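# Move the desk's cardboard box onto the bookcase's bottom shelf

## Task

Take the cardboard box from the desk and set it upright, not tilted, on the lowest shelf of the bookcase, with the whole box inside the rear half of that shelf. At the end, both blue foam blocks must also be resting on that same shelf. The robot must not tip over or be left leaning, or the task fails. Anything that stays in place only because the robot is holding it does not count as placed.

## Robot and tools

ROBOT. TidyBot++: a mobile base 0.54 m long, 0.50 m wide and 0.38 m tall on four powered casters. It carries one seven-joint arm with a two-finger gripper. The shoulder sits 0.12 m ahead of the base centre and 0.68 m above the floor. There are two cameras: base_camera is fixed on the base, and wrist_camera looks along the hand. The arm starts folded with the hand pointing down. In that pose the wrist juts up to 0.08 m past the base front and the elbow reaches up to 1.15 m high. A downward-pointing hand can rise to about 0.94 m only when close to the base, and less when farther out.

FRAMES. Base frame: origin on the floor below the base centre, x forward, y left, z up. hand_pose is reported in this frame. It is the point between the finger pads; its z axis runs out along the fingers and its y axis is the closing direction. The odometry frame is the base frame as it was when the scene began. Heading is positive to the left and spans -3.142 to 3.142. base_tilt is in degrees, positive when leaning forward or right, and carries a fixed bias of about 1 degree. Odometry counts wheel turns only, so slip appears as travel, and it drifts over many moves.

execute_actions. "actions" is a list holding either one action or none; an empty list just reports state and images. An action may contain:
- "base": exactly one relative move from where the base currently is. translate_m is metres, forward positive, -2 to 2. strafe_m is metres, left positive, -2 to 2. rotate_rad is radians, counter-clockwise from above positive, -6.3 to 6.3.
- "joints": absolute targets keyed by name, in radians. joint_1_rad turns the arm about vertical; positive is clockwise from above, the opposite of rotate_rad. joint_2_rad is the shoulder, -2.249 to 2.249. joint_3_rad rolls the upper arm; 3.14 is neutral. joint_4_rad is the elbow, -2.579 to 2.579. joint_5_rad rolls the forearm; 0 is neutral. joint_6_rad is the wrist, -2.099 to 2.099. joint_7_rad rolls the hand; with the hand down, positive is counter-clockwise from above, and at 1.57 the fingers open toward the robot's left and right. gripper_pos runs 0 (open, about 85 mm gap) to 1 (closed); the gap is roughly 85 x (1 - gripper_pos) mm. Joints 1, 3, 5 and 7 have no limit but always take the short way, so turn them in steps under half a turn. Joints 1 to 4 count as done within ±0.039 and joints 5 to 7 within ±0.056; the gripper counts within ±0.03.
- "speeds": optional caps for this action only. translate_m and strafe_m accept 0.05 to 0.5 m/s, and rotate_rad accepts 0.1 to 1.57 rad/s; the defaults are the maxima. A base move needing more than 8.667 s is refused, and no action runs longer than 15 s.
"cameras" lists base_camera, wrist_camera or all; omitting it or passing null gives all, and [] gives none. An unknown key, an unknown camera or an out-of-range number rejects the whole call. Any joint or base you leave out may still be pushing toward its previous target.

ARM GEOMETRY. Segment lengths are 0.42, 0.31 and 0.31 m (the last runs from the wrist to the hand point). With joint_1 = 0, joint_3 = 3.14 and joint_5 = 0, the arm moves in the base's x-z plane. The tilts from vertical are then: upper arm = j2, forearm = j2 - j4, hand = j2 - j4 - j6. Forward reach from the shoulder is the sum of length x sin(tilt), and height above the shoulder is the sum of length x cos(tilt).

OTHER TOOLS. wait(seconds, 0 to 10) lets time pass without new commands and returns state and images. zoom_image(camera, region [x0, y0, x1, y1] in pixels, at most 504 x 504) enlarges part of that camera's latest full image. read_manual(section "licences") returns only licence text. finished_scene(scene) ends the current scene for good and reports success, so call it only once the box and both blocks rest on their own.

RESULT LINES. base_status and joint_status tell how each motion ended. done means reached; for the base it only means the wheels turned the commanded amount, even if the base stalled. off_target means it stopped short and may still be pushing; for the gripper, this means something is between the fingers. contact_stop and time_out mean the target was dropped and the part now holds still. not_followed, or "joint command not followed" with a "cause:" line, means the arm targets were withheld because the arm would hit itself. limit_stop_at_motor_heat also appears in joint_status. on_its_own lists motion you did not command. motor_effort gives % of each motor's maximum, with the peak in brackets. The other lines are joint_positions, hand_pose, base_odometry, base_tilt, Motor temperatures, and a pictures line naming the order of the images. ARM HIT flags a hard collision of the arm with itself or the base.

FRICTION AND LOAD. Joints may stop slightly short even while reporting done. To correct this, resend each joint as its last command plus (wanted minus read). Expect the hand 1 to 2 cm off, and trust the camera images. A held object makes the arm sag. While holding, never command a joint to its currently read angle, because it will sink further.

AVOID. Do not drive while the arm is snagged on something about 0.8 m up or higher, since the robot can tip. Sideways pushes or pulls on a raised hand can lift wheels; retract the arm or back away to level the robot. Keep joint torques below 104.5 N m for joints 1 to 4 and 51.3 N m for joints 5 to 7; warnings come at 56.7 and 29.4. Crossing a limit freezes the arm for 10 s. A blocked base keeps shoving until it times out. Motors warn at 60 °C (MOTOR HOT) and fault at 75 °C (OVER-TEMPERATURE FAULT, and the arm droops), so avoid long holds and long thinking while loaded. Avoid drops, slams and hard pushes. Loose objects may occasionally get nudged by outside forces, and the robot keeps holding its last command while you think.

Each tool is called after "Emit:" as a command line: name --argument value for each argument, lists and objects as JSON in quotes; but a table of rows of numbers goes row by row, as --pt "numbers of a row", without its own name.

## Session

Emit:
execute_actions --actions '[{"joints":{"joint_6_rad":0.2}}]'

Scene clock: 1.43 s.
Motor temperatures (°C, as the motors report them): [35 33 34 35 41 40 40]
base_odometry: x=+0.000 y=+0.000 heading=+0.000 (m, m, rad; odometry frame)
base_tilt: forward=+0.1 right=+0.1 (deg)
base_status: not commanded
joint_positions: joint_1_rad=-0.037 joint_2_rad=-0.344 joint_3_rad=+3.109 joint_4_rad=-2.497 joint_5_rad=-0.052 joint_6_rad=+0.199 joint_7_rad=+1.542 gripper_pos=+0.000
joint_status: all done
motor_effort: joint_1_rad=+1(1) joint_2_rad=-5(5) joint_3_rad=+2(2) joint_4_rad=+19(19) joint_5_rad=+0(1) joint_6_rad=+8(8) joint_7_rad=+0(0) (%)
hand_pose: x=+0.5271 y=+0.0270 z=+0.7885 quat_wxyz=(-0.032, +0.829, -0.005, +0.559) (m; base frame)
pictures: base_camera, wrist_camera
Images, in order (width x height): base_camera 644x364, wrist_camera 644x476.

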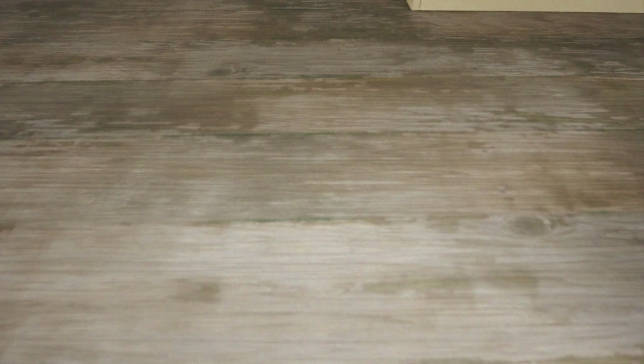

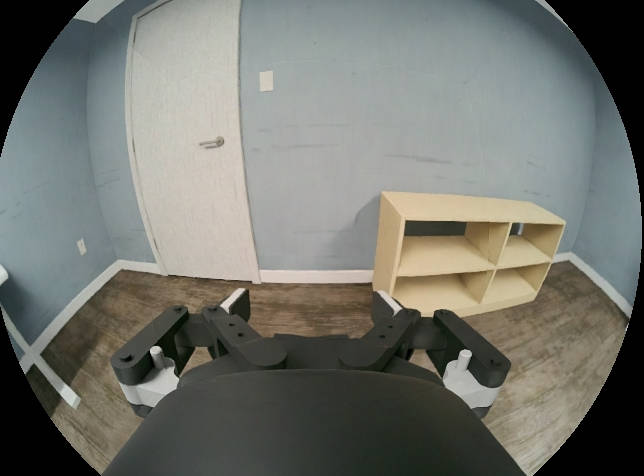

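Same layout likely; desk to the left.

Emit:
execute_actions --actions '[{"base":{"rotate_rad":1.57},"joints":{"joint_1_rad":0,"joint_2_rad":0,"joint_3_rad":3.14,"joint_4_rad":-0.6,"joint_5_rad":0,"joint_6_rad":-1.2,"joint_7_rad":1.57}}]' --cameras '["wrist_camera"]'

Scene clock: 4.90 s.
Motor temperatures (°C, as the motors report them): [35 33 34 35 41 40 40]
base_odometry: x=+0.000 y=+0.000 heading=+1.568 (m, m, rad; odometry frame)
base_tilt: forward=+0.1 right=+0.1 (deg)
base_status: done
joint_positions: joint_1_rad=-0.014 joint_2_rad=-0.026 joint_3_rad=+3.124 joint_4_rad=-0.613 joint_5_rad=-0.049 joint_6_rad=-1.177 joint_7_rad=+1.545 gripper_pos=+0.000
joint_status: all done
motor_effort: joint_1_rad=+1(1) joint_2_rad=-12(15) joint_3_rad=+2(3) joint_4_rad=+15(23) joint_5_rad=-1(1) joint_6_rad=+9(8) joint_7_rad=-1(0) (%)
hand_pose: x=+0.5867 y=+0.0300 z=+1.3042 quat_wxyz=(-0.041, +0.772, +0.009, +0.634) (m; base frame)
pictures: wrist_camera
Images, in order (width x height): wrist_camera 644x476.

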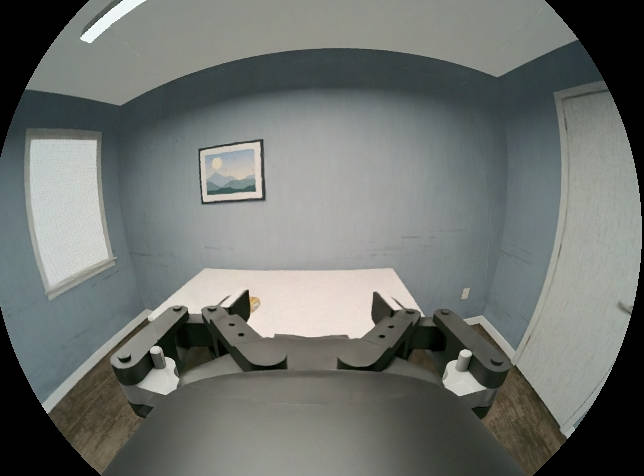

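Emit:
execute_actions --actions '[{"base":{"strafe_m":0.3},"joints":{"joint_6_rad":-1.6}}]' --cameras '["wrist_camera"]'

Scene clock: 7.07 s.
Motor temperatures (°C, as the motors report them): [35 33 34 35 41 40 40]
base_odometry: x=-0.300 y=+0.000 heading=+1.569 (m, m, rad; odometry frame)
base_tilt: forward=+0.1 right=+0.1 (deg)
base_status: done
joint_positions: joint_1_rad=-0.008 joint_2_rad=-0.021 joint_3_rad=+3.129 joint_4_rad=-0.610 joint_5_rad=-0.044 joint_6_rad=-1.599 joint_7_rad=+1.545 gripper_pos=+0.000
joint_status: all done
motor_effort: joint_1_rad=+1(3) joint_2_rad=-11(14) joint_3_rad=+2(3) joint_4_rad=+14(15) joint_5_rad=+0(0) joint_6_rad=+7(9) joint_7_rad=+0(1) (%)
hand_pose: x=+0.5379 y=+0.0236 z=+1.1837 quat_wxyz=(-0.030, +0.888, +0.008, +0.458) (m; base frame)
pictures: wrist_camera
Images, in order (width x height): wrist_camera 644x476.

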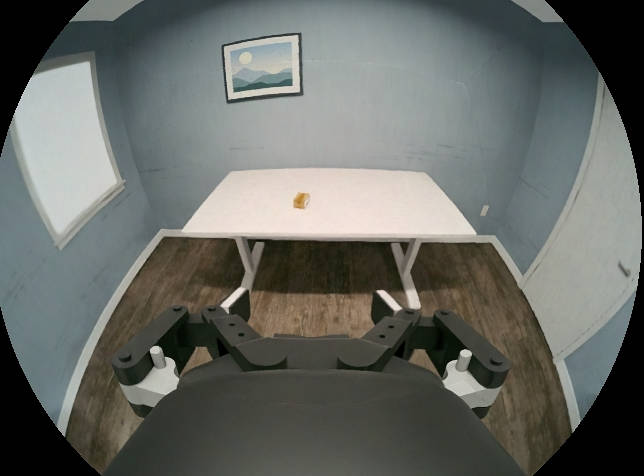

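Emit:
execute_actions --actions '[{"base":{"strafe_m":0.07},"joints":{"joint_2_rad":0.8,"joint_4_rad":-1.0,"joint_6_rad":-0.16}}]' --cameras '[]'

Emit:
execute_actions --actions '[{"base":{"translate_m":0.3},"speeds":{"translate_m":0.2}}]' --cameras '["wrist_camera"]'

Scene clock: 10.40 s.
Motor temperatures (°C, as the motors report them): [35 33 34 35 41 40 40]
base_odometry: x=-0.370 y=+0.000 heading=+1.571 (m, m, rad; odometry frame)
base_tilt: forward=+0.1 right=+0.1 (deg)
base_status: done
joint_positions: joint_1_rad=-0.007 joint_2_rad=+0.800 joint_3_rad=+3.131 joint_4_rad=-0.994 joint_5_rad=-0.043 joint_6_rad=-0.182 joint_7_rad=+1.545 gripper_pos=+0.000
joint_status: all done
motor_effort: joint_1_rad=+1(3) joint_2_rad=-44(48) joint_3_rad=+0(4) joint_4_rad=+22(24) joint_5_rad=-1(0) joint_6_rad=+8(9) joint_7_rad=+1(0) (%)
hand_pose: x=+1.0134 y=+0.0157 z=+0.7828 quat_wxyz=(-0.029, +0.834, -0.023, +0.550) (m; base frame)
pictures: none
No camera images: the call's "cameras" was empty. Leave "cameras" out to get every camera's image.

Scene clock: 12.67 s.
Motor temperatures (°C, as the motors report them): [35 33 34 35 41 40 40]
base_odometry: x=-0.371 y=+0.300 heading=+1.571 (m, m, rad; odometry frame)
base_tilt: forward=+0.1 right=+0.1 (deg)
base_status: done
joint_positions: joint_1_rad=-0.006 joint_2_rad=+0.800 joint_3_rad=+3.131 joint_4_rad=-0.994 joint_5_rad=-0.043 joint_6_rad=-0.180 joint_7_rad=+1.545 gripper_pos=+0.000
joint_status: not commanded
motor_effort: joint_1_rad=+0(1) joint_2_rad=-46(46) joint_3_rad=+0(0) joint_4_rad=+23(23) joint_5_rad=+0(1) joint_6_rad=+9(9) joint_7_rad=+0(0) (%)
hand_pose: x=+1.0136 y=+0.0151 z=+0.7833 quat_wxyz=(-0.029, +0.834, -0.023, +0.551) (m; base frame)
pictures: wrist_camera
Images, in order (width x height): wrist_camera 644x476.

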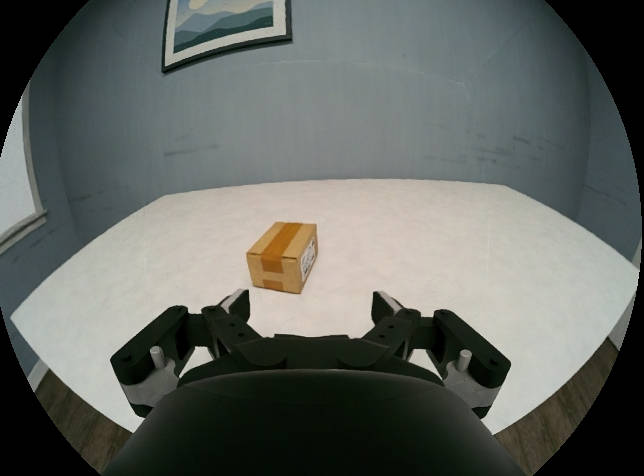

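Emit:
execute_actions --actions '[{"base":{"translate_m":-0.1}}]' --cameras '[]'

Emit:
execute_actions --actions '[{"base":{"rotate_rad":-0.3}}]' --cameras '[]'

Emit:
execute_actions --actions '[{"base":{"strafe_m":0.42},"joints":{"joint_2_rad":0.83,"joint_6_rad":-0.13}}]' --cameras '["wrist_camera"]'

Scene clock: 15.00 s.
Motor temperatures (°C, as the motors report them): [35 33 34 35 41 40 40]
base_odometry: x=-0.371 y=+0.200 heading=+1.571 (m, m, rad; odometry frame)
base_tilt: forward=+0.1 right=+0.1 (deg)
base_status: done
joint_positions: joint_1_rad=-0.005 joint_2_rad=+0.800 joint_3_rad=+3.131 joint_4_rad=-0.994 joint_5_rad=-0.043 joint_6_rad=-0.179 joint_7_rad=+1.545 gripper_pos=+0.000
joint_status: not commanded
motor_effort: joint_1_rad=+1(5) joint_2_rad=-45(48) joint_3_rad=+0(1) joint_4_rad=+22(23) joint_5_rad=-1(0) joint_6_rad=+7(8) joint_7_rad=+0(0) (%)
hand_pose: x=+1.0137 y=+0.0142 z=+0.7836 quat_wxyz=(-0.029, +0.834, -0.023, +0.551) (m; base frame)
pictures: none
No camera images: the call's "cameras" was empty. Leave "cameras" out to get every camera's image.

Scene clock: 16.67 s.
Motor temperatures (°C, as the motors report them): [35 33 34 35 41 40 40]
base_odometry: x=-0.371 y=+0.200 heading=+1.273 (m, m, rad; odometry frame)
base_tilt: forward=+0.1 right=+0.2 (deg)
base_status: done
joint_positions: joint_1_rad=-0.004 joint_2_rad=+0.800 joint_3_rad=+3.145 joint_4_rad=-0.994 joint_5_rad=-0.043 joint_6_rad=-0.178 joint_7_rad=+1.545 gripper_pos=+0.000
joint_status: not commanded
motor_effort: joint_1_rad=+1(9) joint_2_rad=-44(48) joint_3_rad=+1(3) joint_4_rad=+22(24) joint_5_rad=+0(1) joint_6_rad=+8(9) joint_7_rad=+0(0) (%)
hand_pose: x=+1.0140 y=+0.0056 z=+0.7835 quat_wxyz=(-0.021, +0.834, -0.025, +0.551) (m; base frame)
pictures: none
No camera images: the call's "cameras" was empty. Leave "cameras" out to get every camera's image.

Scene clock: 19.03 s.
Motor temperatures (°C, as the motors report them): [35 33 34 35 41 40 40]
base_odometry: x=-0.772 y=+0.324 heading=+1.271 (m, m, rad; odometry frame)
base_tilt: forward=+0.1 right=+0.1 (deg)
base_status: done
joint_positions: joint_1_rad=-0.007 joint_2_rad=+0.814 joint_3_rad=+3.144 joint_4_rad=-0.994 joint_5_rad=-0.043 joint_6_rad=-0.152 joint_7_rad=+1.545 gripper_pos=+0.000
joint_status: all done
motor_effort: joint_1_rad=+1(5) joint_2_rad=-44(46) joint_3_rad=+1(0) joint_4_rad=+22(23) joint_5_rad=-1(0) joint_6_rad=+8(8) joint_7_rad=-1(0) (%)
hand_pose: x=+1.0184 y=+0.0085 z=+0.7792 quat_wxyz=(-0.023, +0.830, -0.024, +0.557) (m; base frame)
pictures: wrist_camera
Images, in order (width x height): wrist_camera 644x476.

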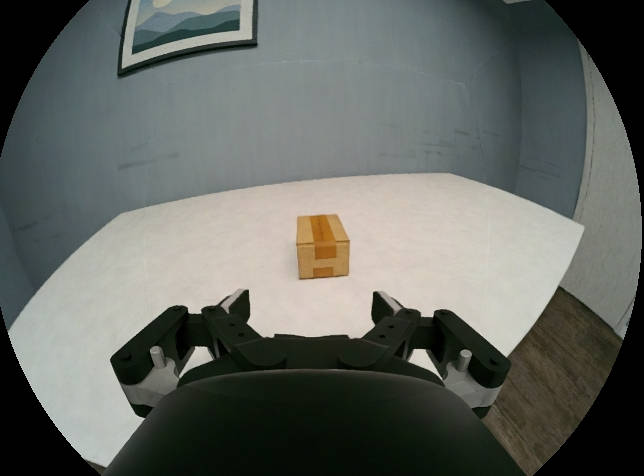

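Emit:
execute_actions --actions '[{"base":{"strafe_m":-0.018},"joints":{"joint_2_rad":0.86}}]' --cameras '[]'

Emit:
execute_actions --actions '[{"base":{"translate_m":0.15},"speeds":{"translate_m":0.1}}]' --cameras '["wrist_camera"]'

Scene clock: 20.33 s.
Motor temperatures (°C, as the motors report them): [35 33 34 35 41 40 40]
base_odometry: x=-0.755 y=+0.319 heading=+1.271 (m, m, rad; odometry frame)
base_tilt: forward=+0.1 right=+0.1 (deg)
base_status: done
joint_positions: joint_1_rad=+0.005 joint_2_rad=+0.844 joint_3_rad=+3.144 joint_4_rad=-0.994 joint_5_rad=-0.043 joint_6_rad=-0.151 joint_7_rad=+1.545 gripper_pos=+0.000
joint_status: all done
motor_effort: joint_1_rad=+1(3) joint_2_rad=-45(46) joint_3_rad=+1(1) joint_4_rad=+21(22) joint_5_rad=-1(1) joint_6_rad=+8(8) joint_7_rad=+0(1) (%)
hand_pose: x=+1.0211 y=-0.0022 z=+0.7519 quat_wxyz=(-0.019, +0.838, -0.029, +0.545) (m; base frame)
pictures: none
No camera images: the call's "cameras" was empty. Leave "cameras" out to get every camera's image.

Scene clock: 22.30 s.
Motor temperatures (°C, as the motors report them): [35 34 34 35 41 40 40]
base_odometry: x=-0.711 y=+0.463 heading=+1.272 (m, m, rad; odometry frame)
base_tilt: forward=+0.1 right=+0.1 (deg)
base_status: done
joint_positions: joint_1_rad=+0.005 joint_2_rad=+0.845 joint_3_rad=+3.144 joint_4_rad=-0.995 joint_5_rad=-0.043 joint_6_rad=-0.150 joint_7_rad=+1.545 gripper_pos=+0.000
joint_status: not commanded
motor_effort: joint_1_rad=+1(2) joint_2_rad=-45(47) joint_3_rad=+1(1) joint_4_rad=+21(23) joint_5_rad=-1(1) joint_6_rad=+8(9) joint_7_rad=+0(1) (%)
hand_pose: x=+1.0212 y=-0.0023 z=+0.7509 quat_wxyz=(-0.019, +0.838, -0.029, +0.544) (m; base frame)
pictures: wrist_camera
Images, in order (width x height): wrist_camera 644x476.

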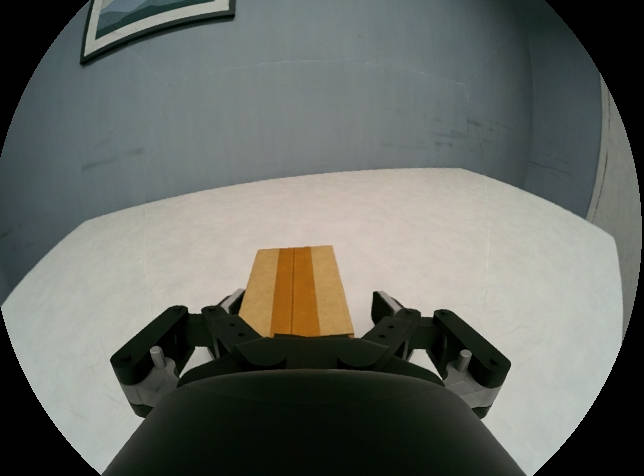

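Emit:
execute_actions --actions '[{"joints":{"gripper_pos":1}}]' --cameras '["wrist_camera"]'

Emit:
execute_actions --actions '[{"joints":{"joint_2_rad":0.7}}]' --cameras '[]'

Emit:
execute_actions --actions '[{"base":{"translate_m":-0.5}}]' --cameras '[]'

Emit:
execute_actions --actions '[{"base":{"rotate_rad":2.5},"joints":{"joint_2_rad":0.3,"joint_4_rad":-1.6,"joint_6_rad":0.0},"speeds":{"rotate_rad":0.8}}]'

Scene clock: 23.93 s.
Motor temperatures (°C, as the motors report them): [35 34 34 35 41 40 40]
base_odometry: x=-0.711 y=+0.463 heading=+1.272 (m, m, rad; odometry frame)
base_tilt: forward=+0.1 right=+0.1 (deg)
base_status: not commanded
joint_positions: joint_1_rad=+0.005 joint_2_rad=+0.845 joint_3_rad=+3.144 joint_4_rad=-0.995 joint_5_rad=-0.043 joint_6_rad=-0.148 joint_7_rad=+1.546 gripper_pos=+0.336
joint_status: gripper_pos off_target (ended at +0.336, target +1.000)
motor_effort: joint_1_rad=+1(1) joint_2_rad=-44(45) joint_3_rad=+1(1) joint_4_rad=+21(21) joint_5_rad=-1(1) joint_6_rad=+8(8) joint_7_rad=-1(0) (%)
hand_pose: x=+1.0215 y=-0.0023 z=+0.7515 quat_wxyz=(-0.019, +0.838, -0.029, +0.545) (m; base frame)
pictures: wrist_camera
Images, in order (width x height): wrist_camera 644x476.

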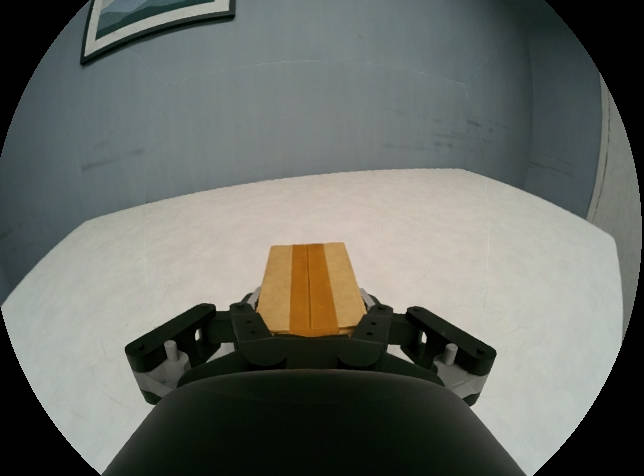

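Scene clock: 25.13 s.
Motor temperatures (°C, as the motors report them): [35 34 34 35 41 40 40]
base_odometry: x=-0.711 y=+0.463 heading=+1.272 (m, m, rad; odometry frame)
base_tilt: forward=+0.1 right=+0.1 (deg)
base_status: not commanded
joint_positions: joint_1_rad=+0.005 joint_2_rad=+0.704 joint_3_rad=+3.144 joint_4_rad=-1.003 joint_5_rad=-0.043 joint_6_rad=-0.148 joint_7_rad=+1.546 gripper_pos=+0.336
joint_status: all done
motor_effort: joint_1_rad=+1(1) joint_2_rad=-43(51) joint_3_rad=+1(1) joint_4_rad=+23(25) joint_5_rad=+0(1) joint_6_rad=+9(9) joint_7_rad=-1(0) (%)
hand_pose: x=+1.0017 y=-0.0022 z=+0.8729 quat_wxyz=(-0.020, +0.799, -0.027, +0.600) (m; base frame)
pictures: none
No camera images: the call's "cameras" was empty. Leave "cameras" out to get every camera's image.

Scene clock: 27.63 s.
Motor temperatures (°C, as the motors report them): [35 34 34 35 41 40 40]
base_odometry: x=-0.858 y=-0.015 heading=+1.272 (m, m, rad; odometry frame)
base_tilt: forward=+0.1 right=+0.1 (deg)
base_status: done
joint_positions: joint_1_rad=+0.003 joint_2_rad=+0.705 joint_3_rad=+3.144 joint_4_rad=-1.003 joint_5_rad=-0.043 joint_6_rad=-0.148 joint_7_rad=+1.546 gripper_pos=+0.336
joint_status: not commanded
motor_effort: joint_1_rad=+1(5) joint_2_rad=-45(48) joint_3_rad=+1(1) joint_4_rad=+24(25) joint_5_rad=+0(1) joint_6_rad=+11(9) joint_7_rad=+0(0) (%)
hand_pose: x=+1.0019 y=-0.0006 z=+0.8719 quat_wxyz=(-0.021, +0.800, -0.027, +0.599) (m; base frame)
pictures: none
No camera images: the call's "cameras" was empty. Leave "cameras" out to get every camera's image.

Scene clock: 31.80 s.
Motor temperatures (°C, as the motors report them): [35 34 34 35 41 40 40]
base_odometry: x=-0.858 y=-0.015 heading=-2.513 (m, m, rad; odometry frame)
base_tilt: forward=+0.1 right=+0.1 (deg)
base_status: done
joint_positions: joint_1_rad=-0.006 joint_2_rad=+0.326 joint_3_rad=+3.136 joint_4_rad=-1.589 joint_5_rad=-0.043 joint_6_rad=-0.028 joint_7_rad=+1.546 gripper_pos=+0.336
joint_status: all done
motor_effort: joint_1_rad=+0(6) joint_2_rad=-31(44) joint_3_rad=+1(3) joint_4_rad=+22(24) joint_5_rad=-1(1) joint_6_rad=+9(8) joint_7_rad=+0(1) (%)
hand_pose: x=+0.8396 y=+0.0096 z=+0.8612 quat_wxyz=(-0.024, +0.825, -0.024, +0.564) (m; base frame)
pictures: base_camera, wrist_camera
Images, in order (width x height): base_camera 644x364, wrist_camera 644x476.

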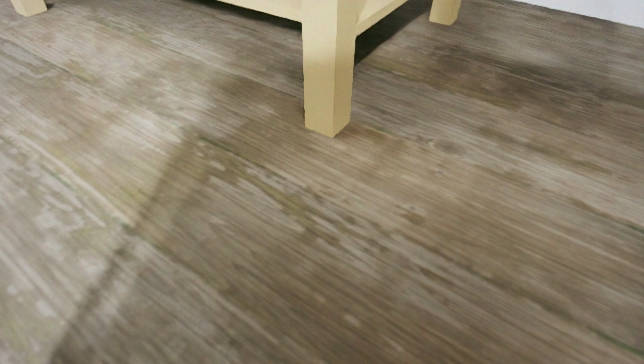

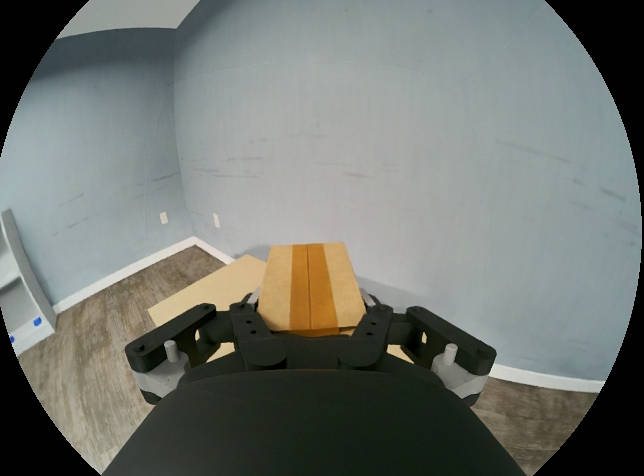

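Emit:
execute_actions --actions '[{"base":{"rotate_rad":0.942},"speeds":{"rotate_rad":0.8}}]'

Scene clock: 34.30 s.
Motor temperatures (°C, as the motors report them): [35 34 34 35 41 40 40]
base_odometry: x=-0.858 y=-0.015 heading=-1.572 (m, m, rad; odometry frame)
base_tilt: forward=+0.1 right=+0.1 (deg)
base_status: done
joint_positions: joint_1_rad=-0.004 joint_2_rad=+0.326 joint_3_rad=+3.137 joint_4_rad=-1.589 joint_5_rad=-0.043 joint_6_rad=-0.028 joint_7_rad=+1.546 gripper_pos=+0.336
joint_status: not commanded
motor_effort: joint_1_rad=+1(4) joint_2_rad=-31(32) joint_3_rad=+1(2) joint_4_rad=+22(22) joint_5_rad=-1(1) joint_6_rad=+9(8) joint_7_rad=+0(0) (%)
hand_pose: x=+0.8396 y=+0.0070 z=+0.8612 quat_wxyz=(-0.023, +0.825, -0.025, +0.564) (m; base frame)
pictures: base_camera, wrist_camera
Images, in order (width x height): base_camera 644x364, wrist_camera 644x476.

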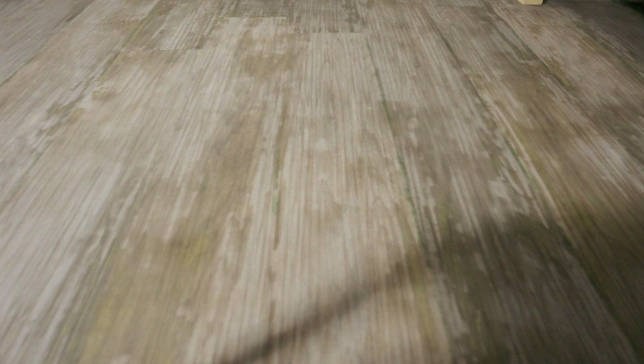

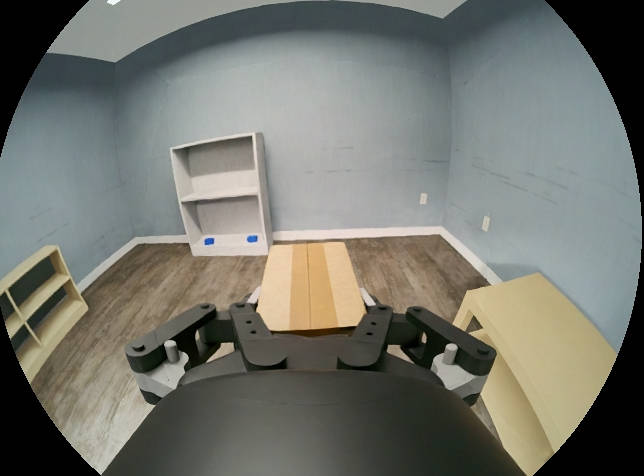

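Emit:
execute_actions --actions '[{"base":{"strafe_m":0.8}}]' --cameras '[]'

Emit:
execute_actions --actions '[{"base":{"translate_m":1.1},"joints":{"joint_2_rad":1.9,"joint_4_rad":-0.4,"joint_6_rad":0.4}}]' --cameras '["wrist_camera"]'

Scene clock: 37.73 s.
Motor temperatures (°C, as the motors report them): [35 34 34 35 41 40 40]
base_odometry: x=-0.058 y=-0.015 heading=-1.571 (m, m, rad; odometry frame)
base_tilt: forward=+0.1 right=+0.1 (deg)
base_status: done
joint_positions: joint_1_rad=-0.002 joint_2_rad=+0.326 joint_3_rad=+3.138 joint_4_rad=-1.589 joint_5_rad=-0.043 joint_6_rad=-0.027 joint_7_rad=+1.546 gripper_pos=+0.336
joint_status: not commanded
motor_effort: joint_1_rad=+1(2) joint_2_rad=-31(33) joint_3_rad=+1(1) joint_4_rad=+22(23) joint_5_rad=+0(1) joint_6_rad=+8(9) joint_7_rad=+0(0) (%)
hand_pose: x=+0.8396 y=+0.0053 z=+0.8612 quat_wxyz=(-0.022, +0.825, -0.026, +0.564) (m; base frame)
pictures: none
No camera images: the call's "cameras" was empty. Leave "cameras" out to get every camera's image.

Scene clock: 41.27 s.
Motor temperatures (°C, as the motors report them): [35 34 34 35 41 40 40]
base_odometry: x=-0.056 y=-1.115 heading=-1.570 (m, m, rad; odometry frame)
base_tilt: forward=+0.1 right=+0.1 (deg)
base_status: done
joint_positions: joint_1_rad=-0.001 joint_2_rad=+1.887 joint_3_rad=+3.138 joint_4_rad=-0.417 joint_5_rad=-0.043 joint_6_rad=+0.373 joint_7_rad=+1.546 gripper_pos=+0.336
joint_status: all done
motor_effort: joint_1_rad=+1(1) joint_2_rad=-50(56) joint_3_rad=+1(0) joint_4_rad=+19(23) joint_5_rad=+0(0) joint_6_rad=+8(9) joint_7_rad=+1(0) (%)
hand_pose: x=+1.0440 y=-0.0017 z=+0.2313 quat_wxyz=(-0.014, +0.822, -0.032, +0.569) (m; base frame)
pictures: wrist_camera
Images, in order (width x height): wrist_camera 644x476.

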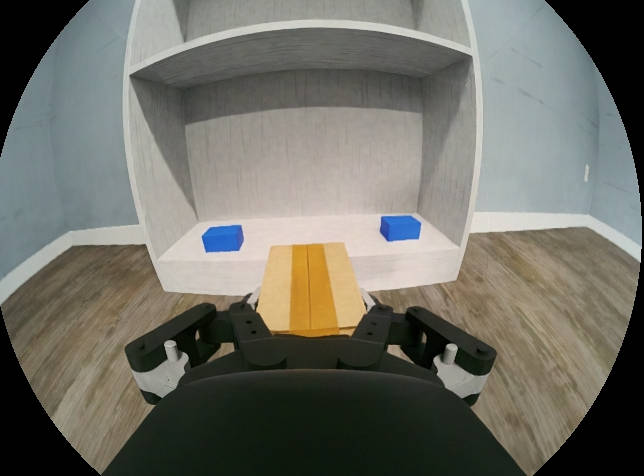

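Emit:
execute_actions --actions '[{"base":{"translate_m":0.27},"speeds":{"translate_m":0.2}}]' --cameras '[]'

Emit:
execute_actions --actions '[{"base":{"translate_m":0.12},"joints":{"joint_2_rad":2.0,"joint_6_rad":0.5},"speeds":{"translate_m":0.08}}]' --cameras '["wrist_camera"]'

Scene clock: 43.90 s.
Motor temperatures (°C, as the motors report them): [35 34 34 35 41 40 40]
base_odometry: x=-0.056 y=-1.385 heading=-1.569 (m, m, rad; odometry frame)
base_tilt: forward=+0.1 right=+0.1 (deg)
base_status: done
joint_positions: joint_1_rad=-0.001 joint_2_rad=+1.893 joint_3_rad=+3.138 joint_4_rad=-0.416 joint_5_rad=-0.043 joint_6_rad=+0.373 joint_7_rad=+1.546 gripper_pos=+0.336
joint_status: not commanded
motor_effort: joint_1_rad=+1(5) joint_2_rad=-50(51) joint_3_rad=+1(1) joint_4_rad=+19(20) joint_5_rad=+0(0) joint_6_rad=+9(9) joint_7_rad=+0(0) (%)
hand_pose: x=+1.0416 y=-0.0019 z=+0.2264 quat_wxyz=(-0.014, +0.823, -0.032, +0.567) (m; base frame)
pictures: none
No camera images: the call's "cameras" was empty. Leave "cameras" out to get every camera's image.

Scene clock: 45.83 s.
Motor temperatures (°C, as the motors report them): [35 34 34 35 41 40 40]
base_odometry: x=-0.055 y=-1.505 heading=-1.569 (m, m, rad; odometry frame)
base_tilt: forward=+0.1 right=+0.1 (deg)
base_status: done
joint_positions: joint_1_rad=-0.001 joint_2_rad=+2.007 joint_3_rad=+3.138 joint_4_rad=-0.411 joint_5_rad=-0.043 joint_6_rad=+0.473 joint_7_rad=+1.546 gripper_pos=+0.336
joint_status: all done
motor_effort: joint_1_rad=+1(6) joint_2_rad=-47(52) joint_3_rad=+1(1) joint_4_rad=+17(19) joint_5_rad=+0(0) joint_6_rad=+9(10) joint_7_rad=+0(1) (%)
hand_pose: x=+0.9979 y=-0.0034 z=+0.1542 quat_wxyz=(-0.011, +0.826, -0.033, +0.563) (m; base frame)
pictures: wrist_camera
Images, in order (width x height): wrist_camera 644x476.

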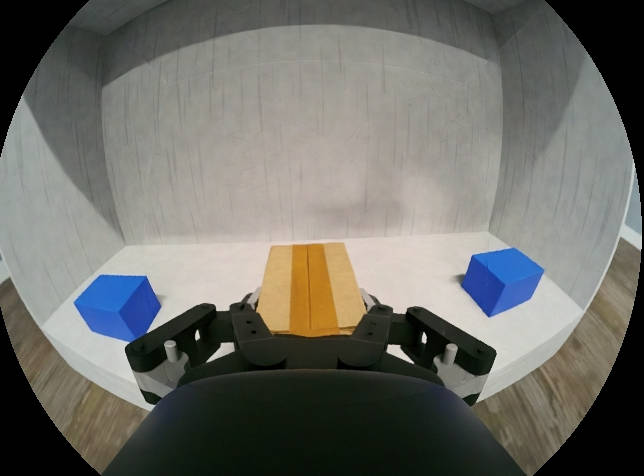

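Emit:
execute_actions --actions '[{"base":{"translate_m":0.11},"joints":{"joint_2_rad":2.035,"joint_6_rad":0.535},"speeds":{"translate_m":0.05}}]' --cameras '["wrist_camera"]'

Emit:
execute_actions --actions '[{"joints":{"gripper_pos":0}}]' --cameras '[]'

Emit:
execute_actions --actions '[{"base":{"translate_m":-0.2},"speeds":{"translate_m":0.15}}]' --cameras '["wrist_camera"]'

Emit:
execute_actions --actions '[{"joints":{"gripper_pos":1}}]' --cameras '[]'

Emit:
execute_actions --actions '[{"base":{"translate_m":0.19},"speeds":{"translate_m":0.05}}]' --cameras '[]'

Emit:
execute_actions --actions '[{"base":{"translate_m":-0.25}}]' --cameras '["wrist_camera"]'

Scene clock: 49.23 s.
Motor temperatures (°C, as the motors report them): [35 34 34 36 41 40 40]
base_odometry: x=-0.055 y=-1.615 heading=-1.568 (m, m, rad; odometry frame)
base_tilt: forward=+0.1 right=+0.1 (deg)
base_status: done
joint_positions: joint_1_rad=-0.001 joint_2_rad=+2.026 joint_3_rad=+3.138 joint_4_rad=-0.411 joint_5_rad=-0.043 joint_6_rad=+0.508 joint_7_rad=+1.546 gripper_pos=+0.336
joint_status: all done
motor_effort: joint_1_rad=+0(5) joint_2_rad=-47(49) joint_3_rad=+1(1) joint_4_rad=+17(18) joint_5_rad=+0(0) joint_6_rad=+10(9) joint_7_rad=-1(0) (%)
hand_pose: x=+0.9920 y=-0.0039 z=+0.1482 quat_wxyz=(-0.011, +0.821, -0.033, +0.570) (m; base frame)
pictures: wrist_camera
Images, in order (width x height): wrist_camera 644x476.

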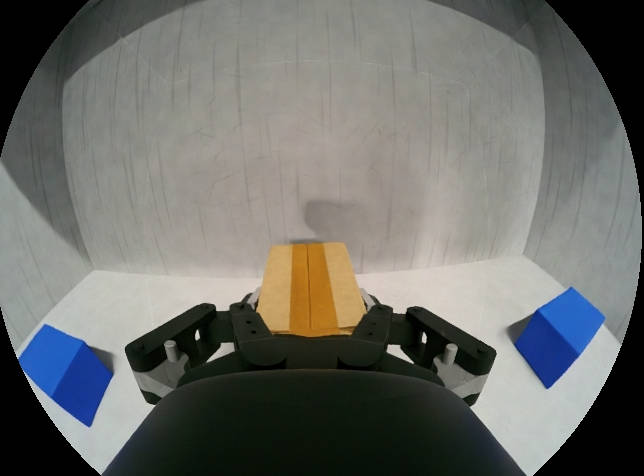

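Scene clock: 50.33 s.
Motor temperatures (°C, as the motors report them): [35 34 34 36 41 40 40]
base_odometry: x=-0.055 y=-1.615 heading=-1.568 (m, m, rad; odometry frame)
base_tilt: forward=+0.1 right=+0.1 (deg)
base_status: not commanded
joint_positions: joint_1_rad=-0.001 joint_2_rad=+2.026 joint_3_rad=+3.138 joint_4_rad=-0.411 joint_5_rad=-0.043 joint_6_rad=+0.512 joint_7_rad=+1.546 gripper_pos=+0.000
joint_status: all done
motor_effort: joint_1_rad=+1(0) joint_2_rad=-45(47) joint_3_rad=+1(0) joint_4_rad=+16(17) joint_5_rad=+0(0) joint_6_rad=+8(10) joint_7_rad=+0(0) (%)
hand_pose: x=+0.9924 y=-0.0040 z=+0.1493 quat_wxyz=(-0.011, +0.820, -0.033, +0.571) (m; base frame)
pictures: none
No camera images: the call's "cameras" was empty. Leave "cameras" out to get every camera's image.

Scene clock: 52.30 s.
Motor temperatures (°C, as the motors report them): [35 34 34 36 41 40 40]
base_odometry: x=-0.055 y=-1.415 heading=-1.568 (m, m, rad; odometry frame)
base_tilt: forward=+0.1 right=+0.1 (deg)
base_status: done
joint_positions: joint_1_rad=-0.001 joint_2_rad=+2.027 joint_3_rad=+3.138 joint_4_rad=-0.410 joint_5_rad=-0.043 joint_6_rad=+0.513 joint_7_rad=+1.546 gripper_pos=+0.000
joint_status: not commanded
motor_effort: joint_1_rad=+1(5) joint_2_rad=-45(47) joint_3_rad=+1(0) joint_4_rad=+16(17) joint_5_rad=-1(0) joint_6_rad=+8(8) joint_7_rad=-1(0) (%)
hand_pose: x=+0.9926 y=-0.0042 z=+0.1496 quat_wxyz=(-0.010, +0.820, -0.033, +0.572) (m; base frame)
pictures: wrist_camera
Images, in order (width x height): wrist_camera 644x476.

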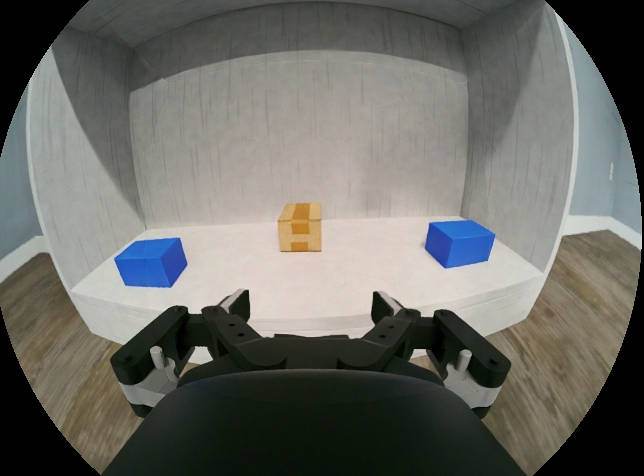

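Scene clock: 53.40 s.
Motor temperatures (°C, as the motors report them): [35 34 34 36 41 40 40]
base_odometry: x=-0.055 y=-1.415 heading=-1.568 (m, m, rad; odometry frame)
base_tilt: forward=+0.1 right=+0.1 (deg)
base_status: not commanded
joint_positions: joint_1_rad=-0.001 joint_2_rad=+2.027 joint_3_rad=+3.138 joint_4_rad=-0.410 joint_5_rad=-0.043 joint_6_rad=+0.513 joint_7_rad=+1.546 gripper_pos=+0.999
joint_status: all done
motor_effort: joint_1_rad=+1(0) joint_2_rad=-45(46) joint_3_rad=+1(1) joint_4_rad=+16(16) joint_5_rad=-1(1) joint_6_rad=+8(8) joint_7_rad=+0(0) (%)
hand_pose: x=+0.9926 y=-0.0042 z=+0.1496 quat_wxyz=(-0.010, +0.820, -0.033, +0.572) (m; base frame)
pictures: none
No camera images: the call's "cameras" was empty. Leave "cameras" out to get every camera's image.

Scene clock: 57.63 s.
Motor temperatures (°C, as the motors report them): [35 35 34 36 41 40 40]
base_odometry: x=-0.054 y=-1.605 heading=-1.568 (m, m, rad; odometry frame)
base_tilt: forward=+0.1 right=+0.1 (deg)
base_status: done
joint_positions: joint_1_rad=-0.001 joint_2_rad=+2.027 joint_3_rad=+3.138 joint_4_rad=-0.410 joint_5_rad=-0.043 joint_6_rad=+0.513 joint_7_rad=+1.546 gripper_pos=+0.999
joint_status: not commanded
motor_effort: joint_1_rad=+1(5) joint_2_rad=-46(48) joint_3_rad=+1(1) joint_4_rad=+17(17) joint_5_rad=+0(0) joint_6_rad=+8(9) joint_7_rad=+1(0) (%)
hand_pose: x=+0.9927 y=-0.0041 z=+0.1497 quat_wxyz=(-0.010, +0.820, -0.033, +0.572) (m; base frame)
pictures: none
No camera images: the call's "cameras" was empty. Leave "cameras" out to get every camera's image.

Scene clock: 59.50 s.
Motor temperatures (°C, as the motors report them): [35 35 34 36 41 40 40]
base_odometry: x=-0.055 y=-1.355 heading=-1.567 (m, m, rad; odometry frame)
base_tilt: forward=+0.1 right=+0.1 (deg)
base_status: done
joint_positions: joint_1_rad=-0.001 joint_2_rad=+2.032 joint_3_rad=+3.138 joint_4_rad=-0.407 joint_5_rad=-0.043 joint_6_rad=+0.514 joint_7_rad=+1.546 gripper_pos=+0.999
joint_status: not commanded
motor_effort: joint_1_rad=+1(3) joint_2_rad=-45(48) joint_3_rad=+1(0) joint_4_rad=+16(18) joint_5_rad=+0(1) joint_6_rad=+8(9) joint_7_rad=+0(0) (%)
hand_pose: x=+0.9908 y=-0.0044 z=+0.1466 quat_wxyz=(-0.010, +0.820, -0.033, +0.571) (m; base frame)
pictures: wrist_camera
Images, in order (width x height): wrist_camera 644x476.

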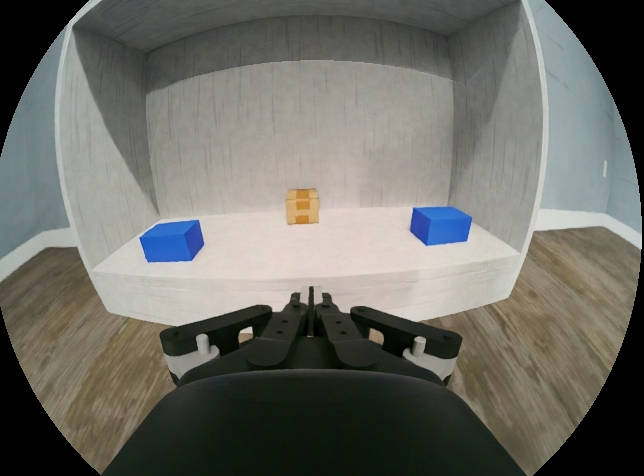

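Emit:
finished_scene --scene 2

The scene is finished: the task was done.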